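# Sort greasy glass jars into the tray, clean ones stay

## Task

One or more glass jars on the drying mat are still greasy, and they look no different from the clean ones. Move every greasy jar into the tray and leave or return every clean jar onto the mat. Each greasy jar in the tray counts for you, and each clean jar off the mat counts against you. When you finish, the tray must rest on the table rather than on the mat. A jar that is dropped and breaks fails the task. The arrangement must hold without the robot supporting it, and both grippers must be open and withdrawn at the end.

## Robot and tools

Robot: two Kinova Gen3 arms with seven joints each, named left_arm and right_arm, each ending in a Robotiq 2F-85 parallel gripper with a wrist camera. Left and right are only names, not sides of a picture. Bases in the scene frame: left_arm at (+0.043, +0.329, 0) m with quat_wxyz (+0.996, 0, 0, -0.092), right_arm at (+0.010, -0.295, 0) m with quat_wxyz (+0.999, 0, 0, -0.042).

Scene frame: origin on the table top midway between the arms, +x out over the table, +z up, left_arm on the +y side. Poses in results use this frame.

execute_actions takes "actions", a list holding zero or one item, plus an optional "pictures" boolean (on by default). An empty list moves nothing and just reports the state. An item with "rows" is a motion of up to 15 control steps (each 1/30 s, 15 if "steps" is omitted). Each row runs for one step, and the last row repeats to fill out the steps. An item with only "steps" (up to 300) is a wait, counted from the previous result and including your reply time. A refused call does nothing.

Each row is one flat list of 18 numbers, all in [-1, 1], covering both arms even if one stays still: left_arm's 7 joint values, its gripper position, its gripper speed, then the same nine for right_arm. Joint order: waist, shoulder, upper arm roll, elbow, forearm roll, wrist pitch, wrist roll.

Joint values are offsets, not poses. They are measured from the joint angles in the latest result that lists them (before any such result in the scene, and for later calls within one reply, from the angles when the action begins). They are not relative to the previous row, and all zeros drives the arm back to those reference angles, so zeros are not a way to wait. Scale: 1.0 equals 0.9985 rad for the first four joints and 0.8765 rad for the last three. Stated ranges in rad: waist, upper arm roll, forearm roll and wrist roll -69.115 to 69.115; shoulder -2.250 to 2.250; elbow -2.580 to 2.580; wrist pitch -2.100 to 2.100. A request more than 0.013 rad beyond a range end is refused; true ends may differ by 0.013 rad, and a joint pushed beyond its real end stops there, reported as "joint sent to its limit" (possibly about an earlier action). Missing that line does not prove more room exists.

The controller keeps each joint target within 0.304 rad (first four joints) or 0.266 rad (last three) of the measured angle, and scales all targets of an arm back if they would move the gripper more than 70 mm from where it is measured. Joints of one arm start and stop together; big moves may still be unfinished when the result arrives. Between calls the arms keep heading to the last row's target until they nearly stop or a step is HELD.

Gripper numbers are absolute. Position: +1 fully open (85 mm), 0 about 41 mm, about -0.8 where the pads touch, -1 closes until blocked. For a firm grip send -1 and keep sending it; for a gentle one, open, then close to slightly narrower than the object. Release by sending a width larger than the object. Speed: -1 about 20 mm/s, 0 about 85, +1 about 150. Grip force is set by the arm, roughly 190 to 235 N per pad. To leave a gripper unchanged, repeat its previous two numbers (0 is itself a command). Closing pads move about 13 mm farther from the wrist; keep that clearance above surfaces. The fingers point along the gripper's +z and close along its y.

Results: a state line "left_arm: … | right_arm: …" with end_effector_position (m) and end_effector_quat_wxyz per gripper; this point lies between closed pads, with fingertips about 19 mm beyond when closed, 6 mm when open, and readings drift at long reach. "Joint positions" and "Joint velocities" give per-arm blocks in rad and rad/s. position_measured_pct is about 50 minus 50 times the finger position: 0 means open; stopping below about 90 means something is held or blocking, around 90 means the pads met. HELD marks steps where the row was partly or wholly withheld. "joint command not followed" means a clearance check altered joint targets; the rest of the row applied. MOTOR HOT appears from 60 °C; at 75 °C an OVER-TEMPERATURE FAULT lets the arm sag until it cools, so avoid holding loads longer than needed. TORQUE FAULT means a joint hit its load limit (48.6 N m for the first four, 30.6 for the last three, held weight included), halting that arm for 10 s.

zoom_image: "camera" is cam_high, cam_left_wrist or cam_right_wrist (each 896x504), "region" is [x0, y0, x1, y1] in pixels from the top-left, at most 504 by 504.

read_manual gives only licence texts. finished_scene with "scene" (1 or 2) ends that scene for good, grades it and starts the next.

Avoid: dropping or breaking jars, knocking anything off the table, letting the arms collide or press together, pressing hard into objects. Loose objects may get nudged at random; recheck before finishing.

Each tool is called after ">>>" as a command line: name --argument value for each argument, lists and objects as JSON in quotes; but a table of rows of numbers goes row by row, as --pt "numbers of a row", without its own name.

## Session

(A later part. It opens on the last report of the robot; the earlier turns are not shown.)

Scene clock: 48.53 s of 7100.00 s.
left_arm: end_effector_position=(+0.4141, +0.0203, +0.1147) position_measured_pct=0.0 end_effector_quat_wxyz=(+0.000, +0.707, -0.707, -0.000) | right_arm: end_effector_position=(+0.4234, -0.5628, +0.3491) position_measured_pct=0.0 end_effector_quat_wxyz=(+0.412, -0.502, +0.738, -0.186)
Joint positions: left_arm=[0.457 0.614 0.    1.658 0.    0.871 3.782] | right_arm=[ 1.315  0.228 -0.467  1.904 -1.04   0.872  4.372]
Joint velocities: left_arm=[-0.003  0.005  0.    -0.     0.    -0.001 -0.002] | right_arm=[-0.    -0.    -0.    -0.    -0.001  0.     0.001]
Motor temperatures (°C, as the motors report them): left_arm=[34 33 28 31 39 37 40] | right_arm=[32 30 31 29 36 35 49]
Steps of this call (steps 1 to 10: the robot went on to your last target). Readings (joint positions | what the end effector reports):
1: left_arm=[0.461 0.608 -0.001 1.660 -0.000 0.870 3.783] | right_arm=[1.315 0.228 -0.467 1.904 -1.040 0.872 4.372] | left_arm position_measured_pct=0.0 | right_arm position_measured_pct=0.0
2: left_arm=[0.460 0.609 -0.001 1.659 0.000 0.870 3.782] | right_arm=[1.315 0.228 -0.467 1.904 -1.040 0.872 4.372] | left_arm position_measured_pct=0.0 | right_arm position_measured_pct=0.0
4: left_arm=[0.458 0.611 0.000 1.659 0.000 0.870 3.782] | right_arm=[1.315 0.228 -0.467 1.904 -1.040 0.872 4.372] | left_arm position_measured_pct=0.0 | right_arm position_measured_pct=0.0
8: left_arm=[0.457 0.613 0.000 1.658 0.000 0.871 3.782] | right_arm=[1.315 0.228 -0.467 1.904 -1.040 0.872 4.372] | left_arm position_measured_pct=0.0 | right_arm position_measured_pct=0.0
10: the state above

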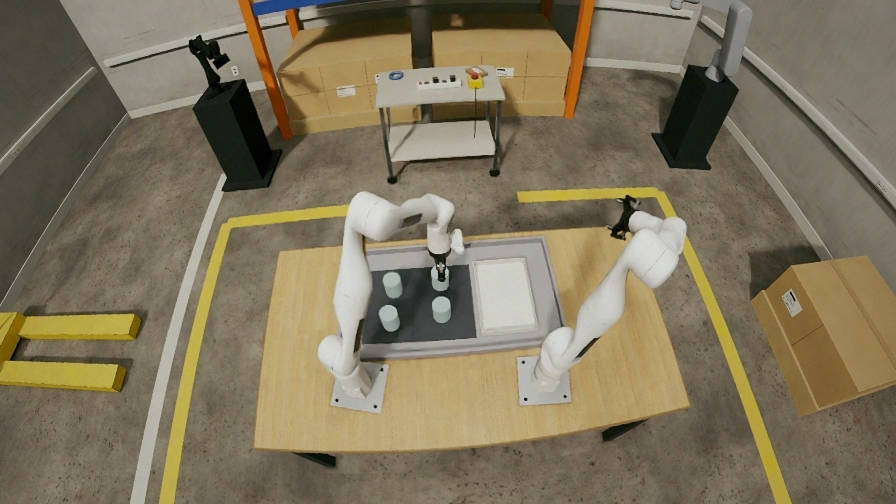

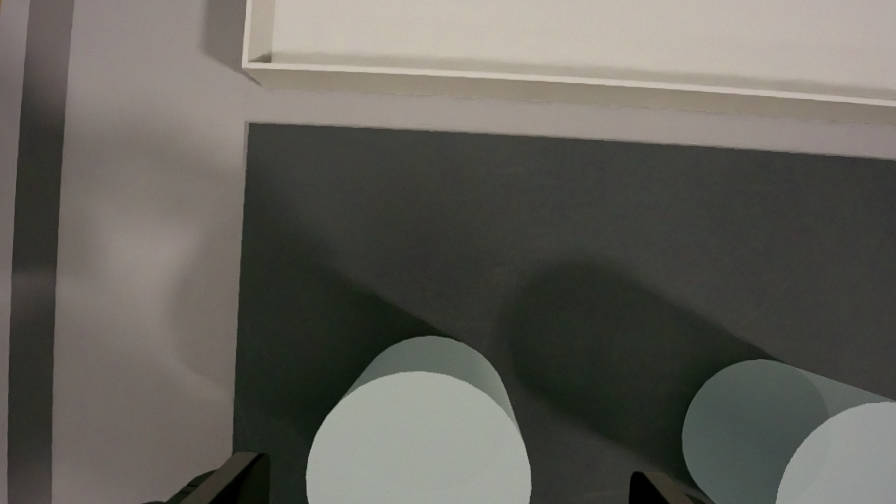

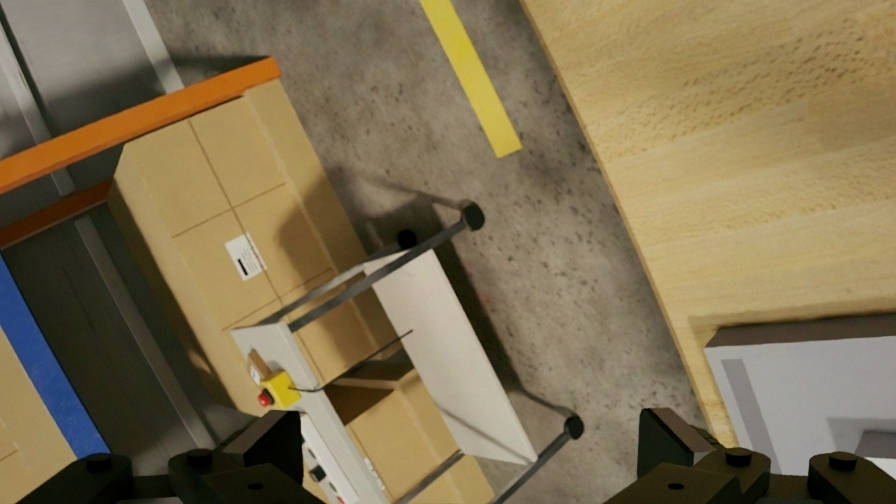

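>>> execute_actions --actions '[{"rows":[[-0.0115,0.1107,0,0.0257,0,-0.157,-0.012,1,0,0,0,0,0,0,0,0,1,0]]}]' --pictures false

>>> execute_actions --actions '[{"rows":[[0,0,0,0,0,0,0,0.5,0,0,0,0,0,0,0,0,1,0]],"steps":12}]' --pictures false

>>> execute_actions --actions '[{"rows":[[0,0,0,0,0,0,0,0.44,-1,0,0,0,0,0,0,0,1,0]],"steps":12}]' --pictures false

>>> execute_actions --actions '[{"rows":[[0,0.009,0,0.003,0,-0.0136,0,0.44,-1,0,0,0,0,0,0,0,1,0]]}]'

Scene clock: 53.70 s of 7100.00 s.
left_arm: end_effector_position=(+0.4236, +0.0202, +0.0557) position_measured_pct=0.0 end_effector_quat_wxyz=(+0.000, +0.707, -0.707, +0.001) | right_arm: end_effector_position=(+0.4234, -0.5628, +0.3491) position_measured_pct=0.0 end_effector_quat_wxyz=(+0.412, -0.502, +0.738, -0.186)
Joint positions: left_arm=[0.445 0.723 0.    1.684 0.    0.733 3.772] | right_arm=[ 1.315  0.228 -0.467  1.904 -1.04   0.872  4.372]
Joint velocities: left_arm=[-0.001  0.009  0.     0.001 -0.    -0.001 -0.001] | right_arm=[-0.    -0.     0.     0.     0.001  0.    -0.001]
Motor temperatures (°C, as the motors report them): left_arm=[34 33 28 31 39 37 40] | right_arm=[32 30 31 29 36 35 49]
Steps of this call (steps 1 to 15: the robot went on to your last target; steps 16 to 90: nothing new was sent; then 1.67 s passed at rest; steps 91 to 105: all 15 steps of this action). Readings (joint positions | what the end effector reports):
91: left_arm=[0.456 0.615 0.000 1.658 0.000 0.870 3.782] | right_arm=[1.315 0.228 -0.467 1.904 -1.040 0.872 4.372] | left_arm position_measured_pct=0.0 | right_arm position_measured_pct=0.0
92: left_arm=[0.455 0.622 0.000 1.659 0.001 0.863 3.782] | right_arm=[1.315 0.228 -0.467 1.904 -1.040 0.872 4.372] | left_arm position_measured_pct=0.0 | right_arm position_measured_pct=0.0
94: left_arm=[0.453 0.651 0.001 1.665 0.001 0.830 3.779] | right_arm=[1.315 0.228 -0.467 1.904 -1.040 0.872 4.372] | left_arm position_measured_pct=0.0 | right_arm position_measured_pct=0.0
98: left_arm=[0.446 0.716 -0.000 1.683 0.000 0.742 3.773] | right_arm=[1.315 0.228 -0.467 1.904 -1.040 0.872 4.372] | left_arm position_measured_pct=0.0 | right_arm position_measured_pct=0.0
105: the state above

Scene clock: 54.10 s of 7100.00 s.
left_arm: end_effector_position=(+0.4236, +0.0202, +0.0557) position_measured_pct=24.2 end_effector_quat_wxyz=(+0.000, +0.707, -0.707, +0.001) | right_arm: end_effector_position=(+0.4234, -0.5628, +0.3491) position_measured_pct=0.0 end_effector_quat_wxyz=(+0.412, -0.502, +0.738, -0.186)
Joint positions: left_arm=[0.445 0.723 0.    1.684 0.    0.733 3.772] | right_arm=[ 1.315  0.228 -0.467  1.904 -1.04   0.872  4.372]
Joint velocities: left_arm=[ 0.    -0.     0.001  0.001  0.001  0.002 -0.   ] | right_arm=[-0.    -0.     0.     0.001 -0.001 -0.     0.   ]
Motor temperatures (°C, as the motors report them): left_arm=[34 33 28 31 39 37 40] | right_arm=[32 30 31 29 36 35 49]
Steps of this call (steps 1 to 12: all 12 steps of this action). Readings (joint positions | what the end effector reports):
1: left_arm=[0.445 0.723 0.000 1.684 0.000 0.733 3.772] | right_arm=[1.315 0.228 -0.467 1.904 -1.040 0.872 4.372] | left_arm position_measured_pct=0.0 | right_arm position_measured_pct=0.0
2: left_arm=[0.445 0.723 0.000 1.684 0.000 0.733 3.772] | right_arm=[1.315 0.228 -0.467 1.904 -1.040 0.872 4.372] | left_arm position_measured_pct=0.4 | right_arm position_measured_pct=0.0
4: left_arm=[0.445 0.723 0.000 1.684 0.000 0.733 3.772] | right_arm=[1.315 0.228 -0.467 1.904 -1.040 0.872 4.372] | left_arm position_measured_pct=4.8 | right_arm position_measured_pct=0.0
8: left_arm=[0.445 0.723 0.000 1.684 0.000 0.733 3.772] | right_arm=[1.315 0.228 -0.467 1.904 -1.040 0.872 4.372] | left_arm position_measured_pct=15.9 | right_arm position_measured_pct=0.0
12: the state above

Scene clock: 54.50 s of 7100.00 s.
left_arm: end_effector_position=(+0.4233, +0.0201, +0.0557) position_measured_pct=27.0 end_effector_quat_wxyz=(+0.000, +0.707, -0.707, +0.001) | right_arm: end_effector_position=(+0.4234, -0.5628, +0.3491) position_measured_pct=0.0 end_effector_quat_wxyz=(+0.412, -0.502, +0.738, -0.186)
Joint positions: left_arm=[0.445 0.723 0.    1.684 0.001 0.733 3.772] | right_arm=[ 1.315  0.228 -0.467  1.904 -1.04   0.872  4.372]
Joint velocities: left_arm=[-0.001 -0.001 -0.     0.    -0.     0.002 -0.001] | right_arm=[-0.     0.    -0.    -0.001  0.001  0.001 -0.001]
Motor temperatures (°C, as the motors report them): left_arm=[34 33 28 31 39 37 40] | right_arm=[32 30 31 29 36 35 49]
Steps of this call (steps 1 to 12: all 12 steps of this action). Readings (joint positions | what the end effector reports):
1: left_arm=[0.445 0.723 0.000 1.684 0.001 0.733 3.772] | right_arm=[1.315 0.228 -0.467 1.904 -1.040 0.872 4.372] | left_arm position_measured_pct=24.6 | right_arm position_measured_pct=0.0
2: left_arm=[0.445 0.723 0.000 1.684 0.001 0.733 3.772] | right_arm=[1.315 0.228 -0.467 1.904 -1.040 0.872 4.372] | left_arm position_measured_pct=25.0 | right_arm position_measured_pct=0.0
4: left_arm=[0.445 0.723 0.000 1.684 0.001 0.733 3.772] | right_arm=[1.315 0.228 -0.467 1.904 -1.040 0.872 4.372] | left_arm position_measured_pct=26.2 | right_arm position_measured_pct=0.0
8: left_arm=[0.445 0.723 0.000 1.684 0.001 0.733 3.772] | right_arm=[1.315 0.228 -0.467 1.904 -1.040 0.872 4.372] | left_arm position_measured_pct=27.0 | right_arm position_measured_pct=0.0
12: the state above

Scene clock: 55.00 s of 7100.00 s.
left_arm: end_effector_position=(+0.4237, +0.0195, +0.0530) position_measured_pct=27.0 end_effector_quat_wxyz=(+0.000, +0.707, -0.707, +0.002) | right_arm: end_effector_position=(+0.4234, -0.5628, +0.3491) position_measured_pct=0.0 end_effector_quat_wxyz=(+0.412, -0.502, +0.738, -0.186)
Joint positions: left_arm=[0.445 0.727 0.001 1.687 0.001 0.724 3.772] | right_arm=[ 1.315  0.228 -0.467  1.904 -1.04   0.872  4.372]
Joint velocities: left_arm=[ 0.002  0.     0.     0.     0.    -0.002 -0.001] | right_arm=[-0.    -0.001  0.     0.    -0.     0.     0.001]
Motor temperatures (°C, as the motors report them): left_arm=[34 33 28 31 39 37 40] | right_arm=[32 30 31 29 36 35 49]
Steps of this call (steps 1 to 15: all 15 steps of this action). Readings (joint positions | what the end effector reports):
1: left_arm=[0.445 0.724 0.000 1.684 0.001 0.732 3.772] | right_arm=[1.315 0.228 -0.467 1.904 -1.040 0.872 4.372] | left_arm position_measured_pct=27.0 | right_arm position_measured_pct=0.0
2: left_arm=[0.445 0.727 0.000 1.685 0.001 0.728 3.772] | right_arm=[1.315 0.228 -0.467 1.904 -1.040 0.872 4.372] | left_arm position_measured_pct=27.0 | right_arm position_measured_pct=0.0
4: left_arm=[0.445 0.727 0.001 1.687 0.001 0.724 3.772] | right_arm=[1.315 0.228 -0.467 1.904 -1.040 0.872 4.372] | left_arm position_measured_pct=27.0 | right_arm position_measured_pct=0.0
8: left_arm=[0.445 0.727 0.001 1.687 0.001 0.724 3.772] | right_arm=[1.315 0.228 -0.467 1.904 -1.040 0.872 4.372] | left_arm position_measured_pct=27.0 | right_arm position_measured_pct=0.0
15: the state above

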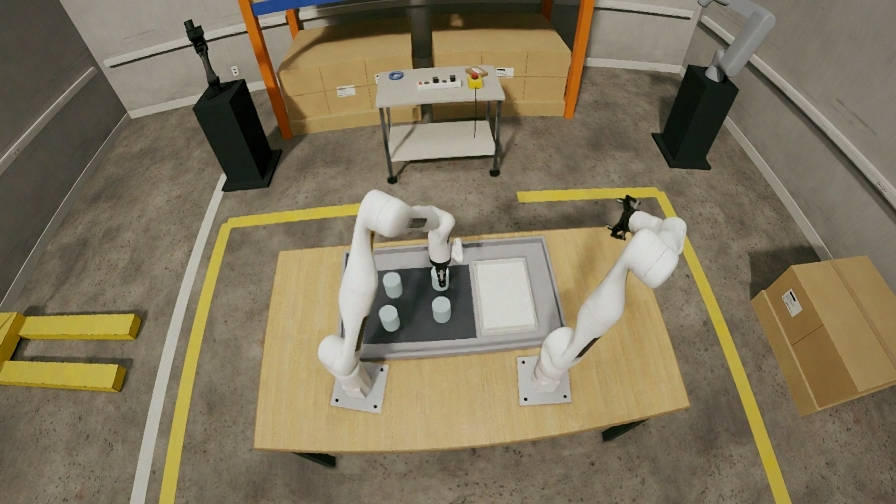

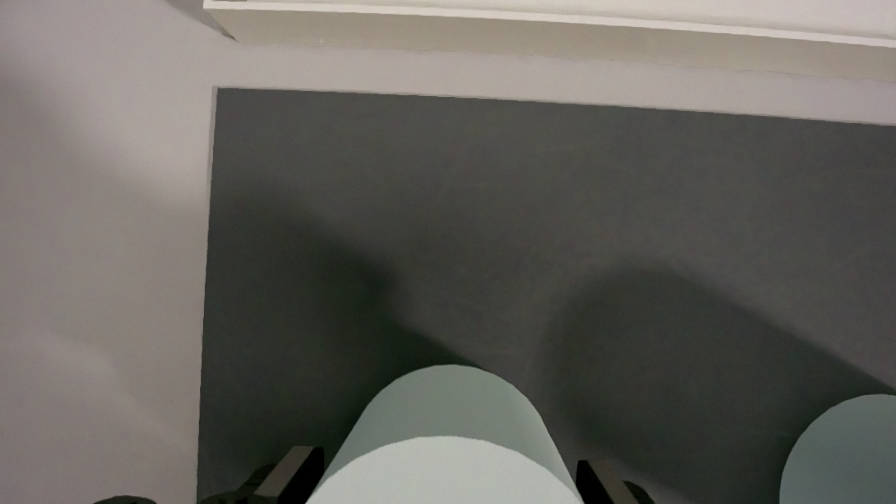

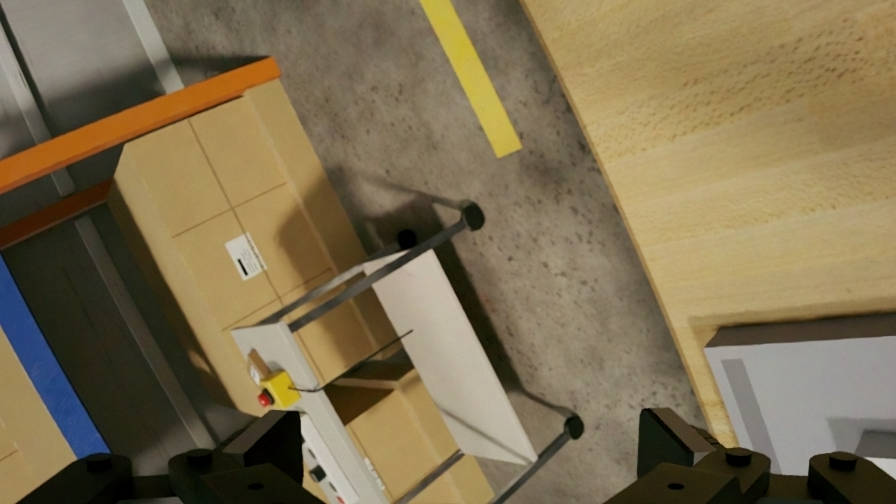

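>>> execute_actions --actions '[{"rows":[[0,0.009,0,0.003,0,-0.0136,0,0.44,-1,0,0,0,0,0,0,0,1,0]]}]'

Scene clock: 56.77 s of 7100.00 s.
left_arm: end_effector_position=(+0.4242, +0.0188, +0.0513) position_measured_pct=27.0 end_effector_quat_wxyz=(+0.000, +0.707, -0.707, +0.004) | right_arm: end_effector_position=(+0.4234, -0.5628, +0.3491) position_measured_pct=0.0 end_effector_quat_wxyz=(+0.412, -0.502, +0.738, -0.186)
Joint positions: left_arm=[0.446 0.73  0.001 1.689 0.001 0.715 3.772] | right_arm=[ 1.315  0.228 -0.467  1.904 -1.04   0.872  4.372]
Joint velocities: left_arm=[ 0.    -0.    -0.001  0.     0.     0.    -0.   ] | right_arm=[-0.    -0.    -0.     0.     0.    -0.001  0.   ]
Motor temperatures (°C, as the motors report them): left_arm=[34 33 28 31 39 37 40] | right_arm=[32 30 31 29 36 35 49]
Steps of this call (steps 1 to 15: the robot went on to your last target; steps 16 to 38: nothing new was sent; steps 39 to 53: all 15 steps of this action). Readings (joint positions | what the end effector reports):
39: left_arm=[0.446 0.728 0.001 1.687 0.001 0.722 3.772] | right_arm=[1.315 0.228 -0.467 1.904 -1.040 0.872 4.372] | left_arm position_measured_pct=27.0 | right_arm position_measured_pct=0.0
40: left_arm=[0.446 0.730 0.001 1.688 0.001 0.718 3.772] | right_arm=[1.315 0.228 -0.467 1.904 -1.040 0.872 4.372] | left_arm position_measured_pct=27.0 | right_arm position_measured_pct=0.0
42: left_arm=[0.446 0.730 0.001 1.689 0.001 0.715 3.772] | right_arm=[1.315 0.228 -0.467 1.904 -1.040 0.872 4.372] | left_arm position_measured_pct=27.0 | right_arm position_measured_pct=0.0
46: left_arm=[0.446 0.730 0.001 1.689 0.001 0.715 3.772] | right_arm=[1.315 0.228 -0.467 1.904 -1.040 0.872 4.372] | left_arm position_measured_pct=27.0 | right_arm position_measured_pct=0.0
53: the state above

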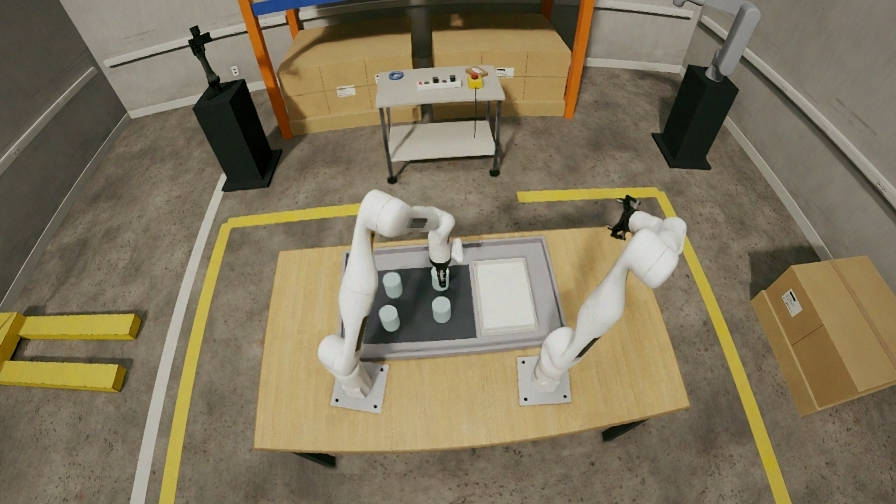

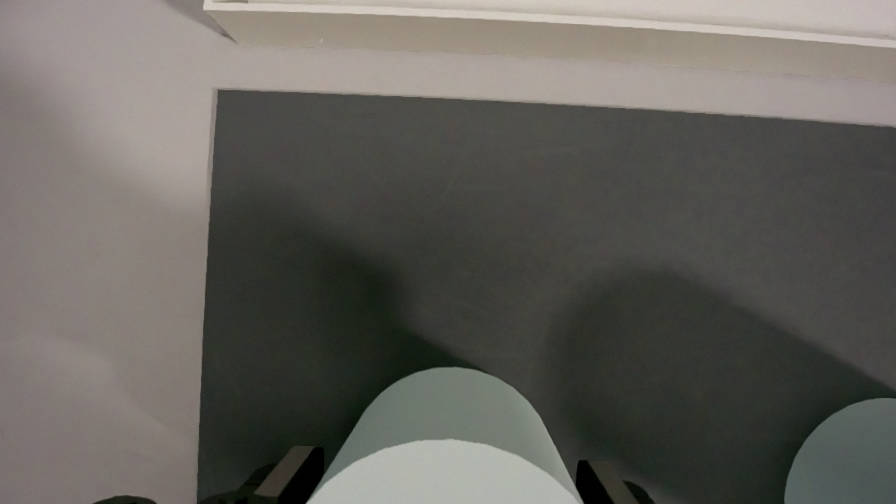

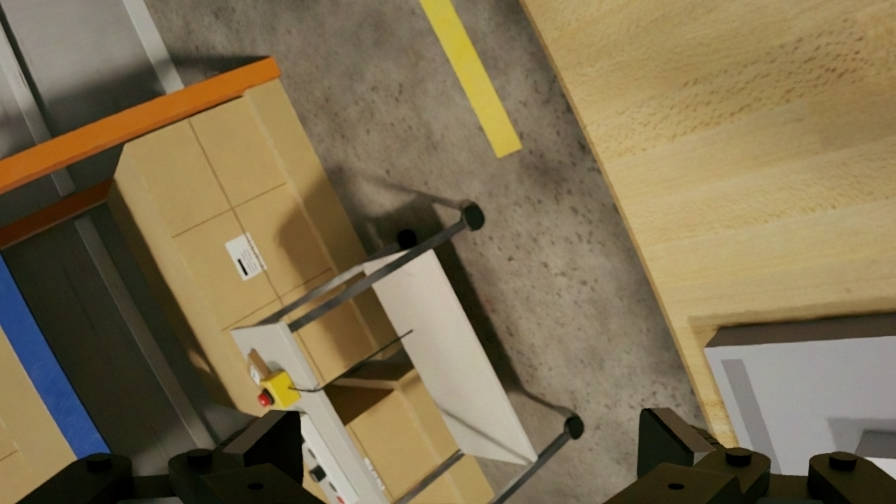

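>>> execute_actions --actions '[{"rows":[[0,0,0,0,0,0,0,-1,-0.5,0,0,0,0,0,0,0,1,0]],"steps":10}]' --pictures false

>>> execute_actions --actions '[{"rows":[[0,-0.011,0,-0.006,0,0.02,0,-1,-0.5,0,0,0,0,0,0,0,1,0],[0,-0.022,0,-0.012,0,0.041,0,-1,-0.5,0,0,0,0,0,0,0,1,0],[0,-0.033,0,-0.018,0,0.062,0,-1,-0.5,0,0,0,0,0,0,0,1,0],[0,-0.045,0,-0.024,0,0.082,0,-1,-0.5,0,0,0,0,0,0,0,1,0],[0,-0.056,0,-0.03,0,0.103,0,-1,-0.5,0,0,0,0,0,0,0,1,0],[0,-0.067,0,-0.037,0,0.124,0,-1,-0.5,0,0,0,0,0,0,0,1,0],[0,-0.078,0,-0.043,0,0.144,0,-1,-0.5,0,0,0,0,0,0,0,1,0],[0,-0.09,0,-0.049,0,0.165,0,-1,-0.5,0,0,0,0,0,0,0,1,0],[0,-0.101,0,-0.055,0,0.186,0,-1,-0.5,0,0,0,0,0,0,0,1,0],[0,-0.112,0,-0.0617,0,0.2066,0,-1,-0.5,0,0,0,0,0,0,0,1,0]]}]'

Scene clock: 63.93 s of 7100.00 s.
left_arm: end_effector_position=(+0.4245, +0.0185, +0.0522) position_measured_pct=29.4 end_effector_quat_wxyz=(-0.000, +0.707, -0.707, +0.005) | right_arm: end_effector_position=(+0.4234, -0.5628, +0.3491) position_measured_pct=0.0 end_effector_quat_wxyz=(+0.412, -0.502, +0.738, -0.186)
Joint positions: left_arm=[0.446 0.728 0.001 1.689 0.001 0.715 3.772] | right_arm=[ 1.315  0.228 -0.467  1.904 -1.04   0.872  4.372]
Joint velocities: left_arm=[-0.001  0.001  0.    -0.     0.    -0.     0.002] | right_arm=[ 0.     0.     0.    -0.    -0.001 -0.001  0.   ]
Motor temperatures (°C, as the motors report them): left_arm=[34 33 28 31 39 37 40] | right_arm=[32 30 31 29 36 35 49]
Steps of this call (steps 1 to 15: the robot went on to your last target; steps 16 to 90: nothing new was sent; then 3.83 s passed at rest; steps 91 to 100: all 10 steps of this action). Readings (joint positions | what the end effector reports):
91: left_arm=[0.446 0.728 0.001 1.689 0.001 0.715 3.772] | right_arm=[1.315 0.228 -0.467 1.904 -1.040 0.872 4.372] | left_arm position_measured_pct=27.0 | right_arm position_measured_pct=0.0
92: left_arm=[0.446 0.727 0.001 1.690 0.001 0.715 3.772] | right_arm=[1.315 0.228 -0.467 1.904 -1.040 0.872 4.372] | left_arm position_measured_pct=27.4 | right_arm position_measured_pct=0.0
94: left_arm=[0.446 0.728 0.001 1.689 0.001 0.715 3.772] | right_arm=[1.315 0.228 -0.467 1.904 -1.040 0.872 4.372] | left_arm position_measured_pct=28.2 | right_arm position_measured_pct=0.0
98: left_arm=[0.446 0.728 0.001 1.689 0.001 0.715 3.772] | right_arm=[1.315 0.228 -0.467 1.904 -1.040 0.872 4.372] | left_arm position_measured_pct=29.4 | right_arm position_measured_pct=0.0
100: the state above

Scene clock: 64.43 s of 7100.00 s.
left_arm: end_effector_position=(+0.4230, +0.0196, +0.1198) position_measured_pct=29.4 end_effector_quat_wxyz=(+0.001, +0.707, -0.707, +0.000) | right_arm: end_effector_position=(+0.4234, -0.5628, +0.3491) position_measured_pct=0.0 end_effector_quat_wxyz=(+0.412, -0.502, +0.738, -0.186)
Joint positions: left_arm=[0.446 0.619 0.001 1.627 0.001 0.896 3.772] | right_arm=[ 1.315  0.228 -0.467  1.904 -1.04   0.872  4.372]
Joint velocities: left_arm=[ 0.    -0.016 -0.002  0.005 -0.     0.011 -0.   ] | right_arm=[-0.    -0.     0.     0.    -0.     0.     0.001]
Motor temperatures (°C, as the motors report them): left_arm=[34 33 28 31 39 37 40] | right_arm=[32 30 31 29 36 35 49]
Steps of this call (steps 1 to 15: all 15 steps of this action). Readings (joint positions | what the end effector reports):
1: left_arm=[0.446 0.727 0.001 1.688 0.001 0.716 3.772] | right_arm=[1.315 0.228 -0.467 1.904 -1.040 0.872 4.372] | left_arm position_measured_pct=29.4 | right_arm position_measured_pct=0.0
2: left_arm=[0.446 0.721 0.001 1.687 0.001 0.724 3.772] | right_arm=[1.315 0.228 -0.467 1.904 -1.040 0.872 4.372] | left_arm position_measured_pct=29.4 | right_arm position_measured_pct=0.0
4: left_arm=[0.446 0.703 0.001 1.677 0.001 0.752 3.772] | right_arm=[1.315 0.228 -0.467 1.904 -1.040 0.872 4.372] | left_arm position_measured_pct=29.4 | right_arm position_measured_pct=0.0
8: left_arm=[0.446 0.662 0.001 1.653 0.001 0.821 3.772] | right_arm=[1.315 0.228 -0.467 1.904 -1.040 0.872 4.372] | left_arm position_measured_pct=29.4 | right_arm position_measured_pct=0.0
15: the state above

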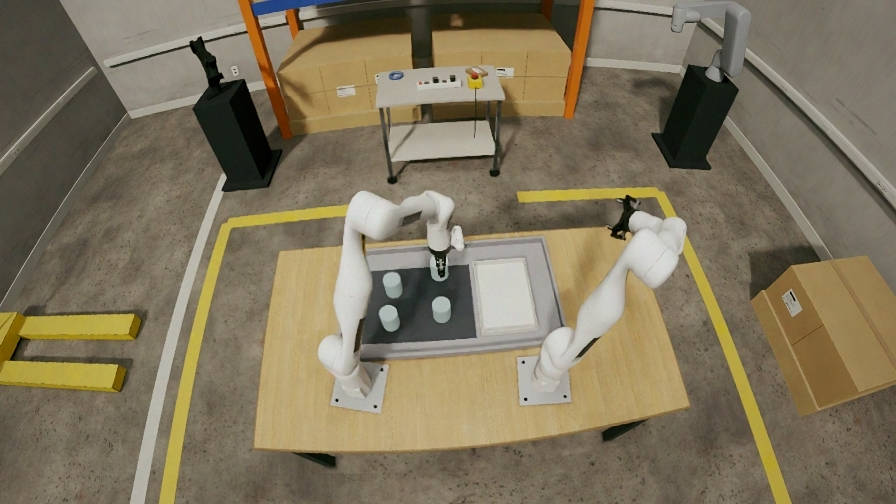

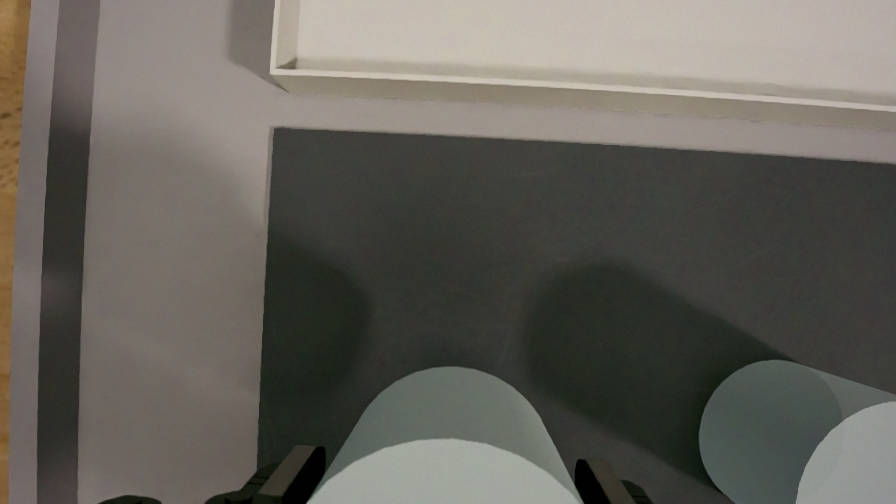

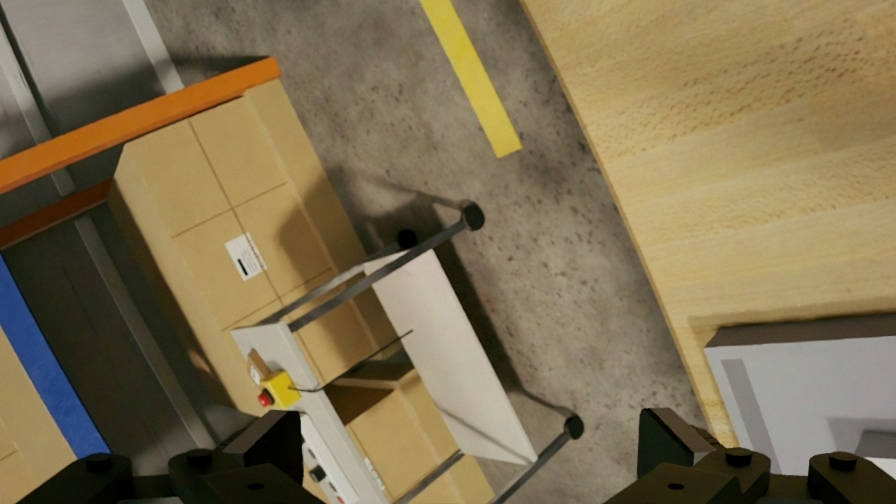

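>>> execute_actions --actions '[{"rows":[[0.027,0.024,0,-0.049,0,0.029,0.031,-1,-0.5,0,0,0,0,0,0,0,1,0],[0.027,0.024,0,-0.049,0,0.029,0.031,-1,-0.5,0,0,0,0,0,0,0,1,0],[0.054,0.048,0,-0.098,0,0.058,0.061,-1,-0.5,0,0,0,0,0,0,0,1,0],[0.054,0.048,0,-0.098,0,0.058,0.061,-1,-0.5,0,0,0,0,0,0,0,1,0],[0.081,0.072,0,-0.148,0,0.086,0.092,-1,-0.5,0,0,0,0,0,0,0,1,0],[0.108,0.095,0,-0.197,0,0.115,0.123,-1,-0.5,0,0,0,0,0,0,0,1,0],[0.108,0.095,0,-0.197,0,0.115,0.123,-1,-0.5,0,0,0,0,0,0,0,1,0],[0.135,0.119,0,-0.246,0,0.144,0.153,-1,-0.5,0,0,0,0,0,0,0,1,0],[0.162,0.143,0,-0.295,0,0.173,0.184,-1,-0.5,0,0,0,0,0,0,0,1,0],[0.162,0.143,0,-0.295,0,0.173,0.184,-1,-0.5,0,0,0,0,0,0,0,1,0],[0.189,0.167,0,-0.344,0,0.202,0.215,-1,-0.5,0,0,0,0,0,0,0,1,0],[0.216,0.191,0,-0.394,0,0.23,0.246,-1,-0.5,0,0,0,0,0,0,0,1,0],[0.216,0.191,0,-0.394,0,0.23,0.246,-1,-0.5,0,0,0,0,0,0,0,1,0],[0.243,0.215,0,-0.443,0,0.259,0.276,-1,-0.5,0,0,0,0,0,0,0,1,0],[0.27,0.2387,0,-0.492,0,0.288,0.307,-1,-0.5,0,0,0,0,0,0,0,1,0]]}]' --pictures false

>>> execute_actions --actions '[{"steps":20}]'

Scene clock: 71.30 s of 7100.00 s.
left_arm: end_effector_position=(+0.4157, -0.1099, +0.1206) position_measured_pct=29.4 end_effector_quat_wxyz=(+0.001, +0.707, -0.707, +0.000) | right_arm: end_effector_position=(+0.4234, -0.5628, +0.3491) position_measured_pct=0.0 end_effector_quat_wxyz=(+0.412, -0.502, +0.738, -0.186)
Joint positions: left_arm=[0.637 0.789 0.001 1.277 0.001 1.075 3.963] | right_arm=[ 1.315  0.228 -0.467  1.904 -1.04   0.872  4.372]
Joint velocities: left_arm=[ 0.533  0.474 -0.011 -0.973 -0.007  0.501  0.525] | right_arm=[-0.    -0.    -0.    -0.     0.     0.001  0.001]
Motor temperatures (°C, as the motors report them): left_arm=[34 33 28 31 39 37 40] | right_arm=[32 30 31 29 36 35 49]
Steps of this call (steps 1 to 15: the robot went on to your last target; steps 16 to 90: nothing new was sent; then 3.37 s passed at rest; steps 91 to 105: all 15 steps of this action). Readings (joint positions | what the end effector reports):
91: left_arm=[0.446 0.617 0.001 1.626 0.001 0.897 3.772] | right_arm=[1.315 0.228 -0.467 1.904 -1.040 0.872 4.372] | left_arm position_measured_pct=29.4 | right_arm position_measured_pct=0.0
92: left_arm=[0.450 0.621 0.000 1.621 0.000 0.900 3.775] | right_arm=[1.315 0.228 -0.467 1.904 -1.040 0.872 4.372] | left_arm position_measured_pct=29.4 | right_arm position_measured_pct=0.0
94: left_arm=[0.466 0.637 -0.001 1.594 0.000 0.914 3.789] | right_arm=[1.315 0.228 -0.467 1.904 -1.040 0.872 4.372] | left_arm position_measured_pct=29.4 | right_arm position_measured_pct=0.0
98: left_arm=[0.522 0.687 0.000 1.491 0.001 0.965 3.846] | right_arm=[1.315 0.228 -0.467 1.904 -1.040 0.872 4.372] | left_arm position_measured_pct=29.4 | right_arm position_measured_pct=0.0
105: the state above

Scene clock: 71.97 s of 7100.00 s.
left_arm: end_effector_position=(+0.3986, -0.1611, +0.1203) position_measured_pct=29.4 end_effector_quat_wxyz=(+0.001, +0.707, -0.708, +0.000) | right_arm: end_effector_position=(+0.4234, -0.5628, +0.3491) position_measured_pct=0.0 end_effector_quat_wxyz=(+0.412, -0.502, +0.738, -0.186)
Joint positions: left_arm=[0.715 0.857 0.001 1.136 0.001 1.148 4.041] | right_arm=[ 1.315  0.228 -0.467  1.904 -1.04   0.872  4.372]
Joint velocities: left_arm=[ 0.002  0.001 -0.003 -0.     0.    -0.001  0.002] | right_arm=[-0.     0.    -0.    -0.     0.     0.001  0.   ]
Motor temperatures (°C, as the motors report them): left_arm=[34 33 28 31 39 37 40] | right_arm=[32 30 31 29 36 35 49]
Steps of this call (steps 1 to 20: the robot went on to your last target). Readings (joint positions | what the end effector reports):
1: left_arm=[0.655 0.805 0.000 1.245 0.001 1.092 3.981] | right_arm=[1.315 0.228 -0.467 1.904 -1.040 0.872 4.372] | left_arm position_measured_pct=29.4 | right_arm position_measured_pct=0.0
2: left_arm=[0.671 0.819 0.001 1.214 0.001 1.107 3.998] | right_arm=[1.315 0.228 -0.467 1.904 -1.040 0.872 4.372] | left_arm position_measured_pct=29.4 | right_arm position_measured_pct=0.0
4: left_arm=[0.696 0.840 0.003 1.168 0.002 1.131 4.024] | right_arm=[1.315 0.228 -0.467 1.904 -1.040 0.872 4.372] | left_arm position_measured_pct=29.4 | right_arm position_measured_pct=0.0
8: left_arm=[0.713 0.852 0.003 1.138 0.002 1.148 4.041] | right_arm=[1.315 0.228 -0.467 1.904 -1.040 0.872 4.372] | left_arm position_measured_pct=29.4 | right_arm position_measured_pct=0.0
20: the state above

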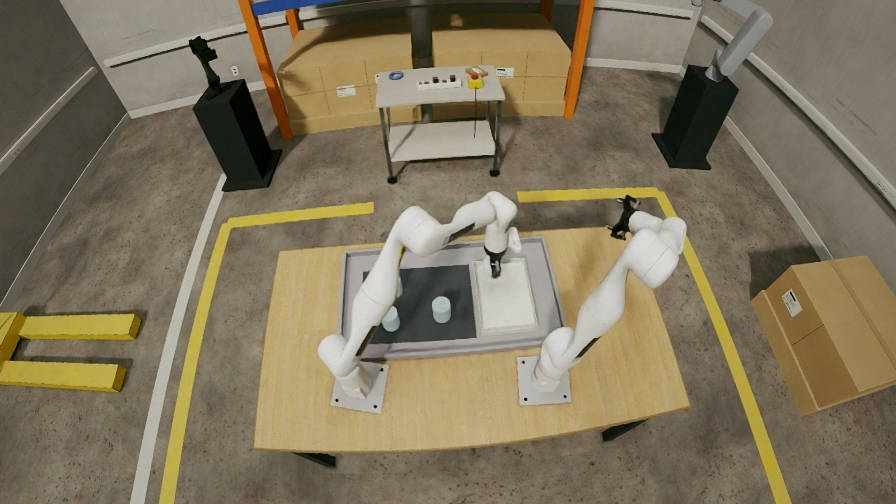

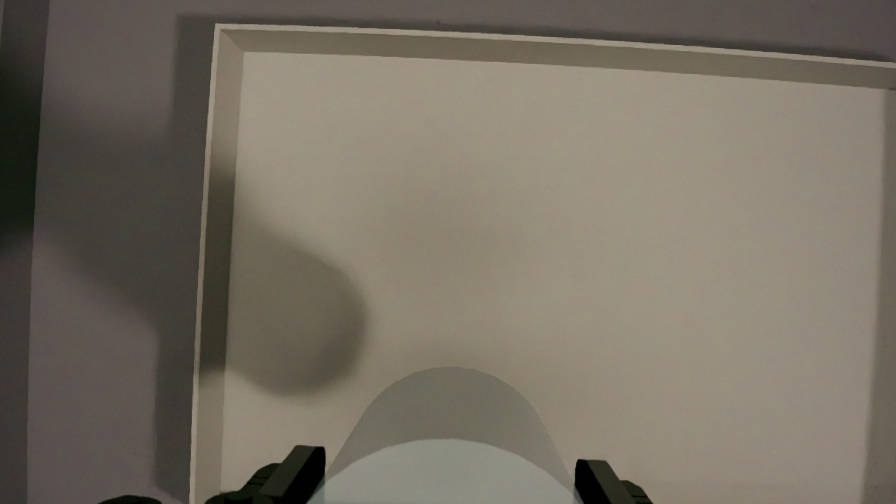

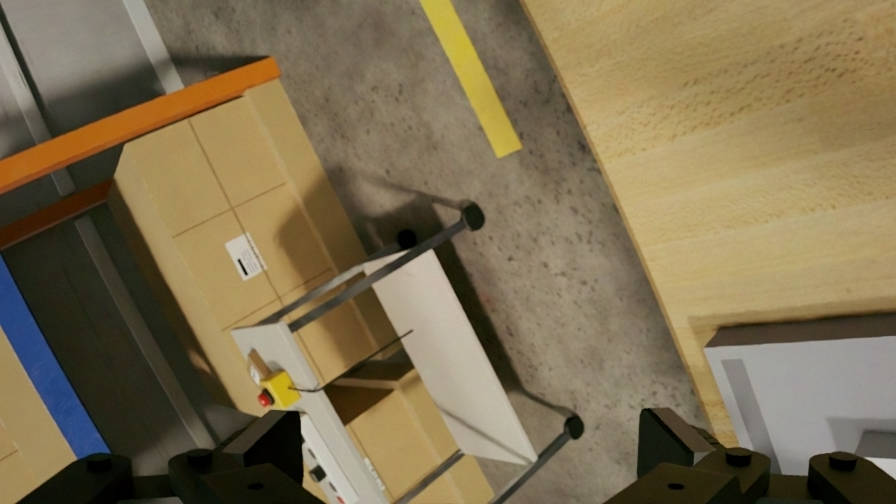

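>>> execute_actions --actions '[{"rows":[[0,0.017,0,0.0136,0,-0.035,0,-1,-0.5,0,0,0,0,0,0,0,1,0],[0,0.017,0,0.0136,0,-0.035,0,-1,-0.5,0,0,0,0,0,0,0,1,0],[0,0.034,0,0.027,0,-0.07,0,-1,-0.5,0,0,0,0,0,0,0,1,0],[0,0.034,0,0.027,0,-0.07,0,-1,-0.5,0,0,0,0,0,0,0,1,0],[0,0.051,0,0.041,0,-0.104,0,-1,-0.5,0,0,0,0,0,0,0,1,0],[0,0.051,0,0.041,0,-0.104,0,-1,-0.5,0,0,0,0,0,0,0,1,0],[0,0.068,0,0.0544,0,-0.1386,0,-1,-0.5,0,0,0,0,0,0,0,1,0]]}]' --pictures false

>>> execute_actions --actions '[{"rows":[[0,0.0013,0,0.0007,0,-0.0023,0,-1,-0.5,0,0,0,0,0,0,0,1,0],[0,0.0026,0,0.0014,0,-0.0046,0,-1,-0.5,0,0,0,0,0,0,0,1,0],[0,0.0039,0,0.0021,0,-0.0069,0,-1,-0.5,0,0,0,0,0,0,0,1,0],[0,0.0052,0,0.0028,0,-0.0092,0,-1,-0.5,0,0,0,0,0,0,0,1,0],[0,0.0065,0,0.0035,0,-0.0115,0,-1,-0.5,0,0,0,0,0,0,0,1,0],[0,0.0078,0,0.0042,0,-0.0138,0,-1,-0.5,0,0,0,0,0,0,0,1,0],[0,0.0091,0,0.0049,0,-0.0161,0,-1,-0.5,0,0,0,0,0,0,0,1,0],[0,0.0104,0,0.0056,0,-0.0184,0,-1,-0.5,0,0,0,0,0,0,0,1,0],[0,0.0117,0,0.0063,0,-0.0207,0,-1,-0.5,0,0,0,0,0,0,0,1,0],[0,0.013,0,0.007,0,-0.023,0,-1,-0.5,0,0,0,0,0,0,0,1,0]]}]' --pictures false

Scene clock: 80.03 s of 7100.00 s.
left_arm: end_effector_position=(+0.3986, -0.1610, +0.0643) position_measured_pct=29.4 end_effector_quat_wxyz=(+0.001, +0.707, -0.708, -0.000) | right_arm: end_effector_position=(+0.4234, -0.5628, +0.3491) position_measured_pct=0.0 end_effector_quat_wxyz=(+0.412, -0.502, +0.738, -0.186)
Joint positions: left_arm=[0.715 0.924 0.001 1.19  0.001 1.027 4.041] | right_arm=[ 1.315  0.228 -0.467  1.904 -1.04   0.872  4.372]
Joint velocities: left_arm=[-0.     0.003 -0.001 -0.002 -0.    -0.001  0.001] | right_arm=[-0.     0.    -0.     0.     0.001 -0.002 -0.001]
Motor temperatures (°C, as the motors report them): left_arm=[34 33 28 32 39 37 40] | right_arm=[32 30 31 29 36 35 49]
Steps of this call (steps 1 to 15: the robot went on to your last target; steps 16 to 90: nothing new was sent; then 4.57 s passed at rest; steps 91 to 105: all 15 steps of this action). Readings (joint positions | what the end effector reports):
91: left_arm=[0.715 0.858 0.001 1.136 0.001 1.147 4.041] | right_arm=[1.315 0.228 -0.467 1.904 -1.040 0.872 4.372] | left_arm position_measured_pct=29.4 | right_arm position_measured_pct=0.0
92: left_arm=[0.715 0.863 0.001 1.139 0.001 1.138 4.041] | right_arm=[1.315 0.228 -0.467 1.904 -1.040 0.872 4.372] | left_arm position_measured_pct=29.4 | right_arm position_measured_pct=0.0
94: left_arm=[0.715 0.880 0.001 1.152 0.001 1.108 4.041] | right_arm=[1.315 0.228 -0.467 1.904 -1.040 0.872 4.372] | left_arm position_measured_pct=29.4 | right_arm position_measured_pct=0.0
98: left_arm=[0.715 0.913 0.001 1.180 0.001 1.048 4.041] | right_arm=[1.315 0.228 -0.467 1.904 -1.040 0.872 4.372] | left_arm position_measured_pct=29.4 | right_arm position_measured_pct=0.0
105: the state above

Scene clock: 80.53 s of 7100.00 s.
left_arm: end_effector_position=(+0.3986, -0.1611, +0.0546) position_measured_pct=29.4 end_effector_quat_wxyz=(+0.001, +0.707, -0.707, +0.000) | right_arm: end_effector_position=(+0.4234, -0.5628, +0.3491) position_measured_pct=0.0 end_effector_quat_wxyz=(+0.412, -0.502, +0.738, -0.186)
Joint positions: left_arm=[0.715 0.937 0.001 1.197 0.001 1.007 4.041] | right_arm=[ 1.315  0.228 -0.467  1.904 -1.04   0.872  4.372]
Joint velocities: left_arm=[-0.001  0.001  0.001 -0.002  0.     0.001  0.   ] | right_arm=[ 0.    -0.    -0.    -0.001 -0.001 -0.001  0.001]
Motor temperatures (°C, as the motors report them): left_arm=[34 33 28 32 39 37 40] | right_arm=[32 30 31 29 36 35 49]
Steps of this call (steps 1 to 15: all 15 steps of this action). Readings (joint positions | what the end effector reports):
1: left_arm=[0.715 0.925 0.001 1.190 0.001 1.026 4.041] | right_arm=[1.315 0.228 -0.467 1.904 -1.040 0.872 4.372] | left_arm position_measured_pct=29.4 | right_arm position_measured_pct=0.0
2: left_arm=[0.715 0.926 0.001 1.191 0.001 1.025 4.041] | right_arm=[1.315 0.228 -0.467 1.904 -1.040 0.872 4.372] | left_arm position_measured_pct=29.4 | right_arm position_measured_pct=0.0
4: left_arm=[0.715 0.928 0.001 1.192 0.001 1.021 4.041] | right_arm=[1.315 0.228 -0.467 1.904 -1.040 0.872 4.372] | left_arm position_measured_pct=29.4 | right_arm position_measured_pct=0.0
8: left_arm=[0.715 0.933 0.001 1.195 0.001 1.013 4.041] | right_arm=[1.315 0.228 -0.467 1.904 -1.040 0.872 4.372] | left_arm position_measured_pct=29.4 | right_arm position_measured_pct=0.0
15: the state above

>>> execute_actions --actions '[{"rows":[[0,0.0013,0,0.0007,0,-0.0023,0,-1,-0.5,0,0,0,0,0,0,0,1,0],[0,0.0026,0,0.0014,0,-0.0046,0,-1,-0.5,0,0,0,0,0,0,0,1,0],[0,0.0039,0,0.0021,0,-0.0069,0,-1,-0.5,0,0,0,0,0,0,0,1,0],[0,0.0052,0,0.0028,0,-0.0092,0,-1,-0.5,0,0,0,0,0,0,0,1,0],[0,0.0065,0,0.0035,0,-0.0115,0,-1,-0.5,0,0,0,0,0,0,0,1,0]],"steps":10}]' --pictures false

Scene clock: 83.30 s of 7100.00 s.
left_arm: end_effector_position=(+0.3990, -0.1616, +0.0511) position_measured_pct=29.4 end_effector_quat_wxyz=(+0.001, +0.707, -0.708, +0.001) | right_arm: end_effector_position=(+0.4234, -0.5628, +0.3491) position_measured_pct=0.0 end_effector_quat_wxyz=(+0.412, -0.502, +0.738, -0.186)
Joint positions: left_arm=[0.715 0.942 0.001 1.2   0.001 0.997 4.041] | right_arm=[ 1.315  0.228 -0.467  1.904 -1.04   0.872  4.372]
Joint velocities: left_arm=[-0.     0.     0.     0.    -0.    -0.001 -0.   ] | right_arm=[-0.     0.001  0.    -0.     0.001 -0.001 -0.001]
Motor temperatures (°C, as the motors report them): left_arm=[34 33 28 32 39 37 40] | right_arm=[32 30 31 29 36 35 49]
Steps of this call (steps 1 to 15: the robot went on to your last target; steps 16 to 73: nothing new was sent; steps 74 to 83: all 10 steps of this action). Readings (joint positions | what the end effector reports):
74: left_arm=[0.715 0.938 0.001 1.197 0.001 1.006 4.041] | right_arm=[1.315 0.228 -0.467 1.904 -1.040 0.872 4.372] | left_arm position_measured_pct=29.4 | right_arm position_measured_pct=0.0
75: left_arm=[0.715 0.939 0.001 1.198 0.001 1.005 4.041] | right_arm=[1.315 0.228 -0.467 1.904 -1.040 0.872 4.372] | left_arm position_measured_pct=29.4 | right_arm position_measured_pct=0.0
77: left_arm=[0.715 0.941 0.001 1.199 0.001 1.001 4.041] | right_arm=[1.315 0.228 -0.467 1.904 -1.040 0.872 4.372] | left_arm position_measured_pct=29.4 | right_arm position_measured_pct=0.0
81: left_arm=[0.715 0.942 0.001 1.200 0.001 0.997 4.041] | right_arm=[1.315 0.228 -0.467 1.904 -1.040 0.872 4.372] | left_arm position_measured_pct=29.4 | right_arm position_measured_pct=0.0
83: the state above


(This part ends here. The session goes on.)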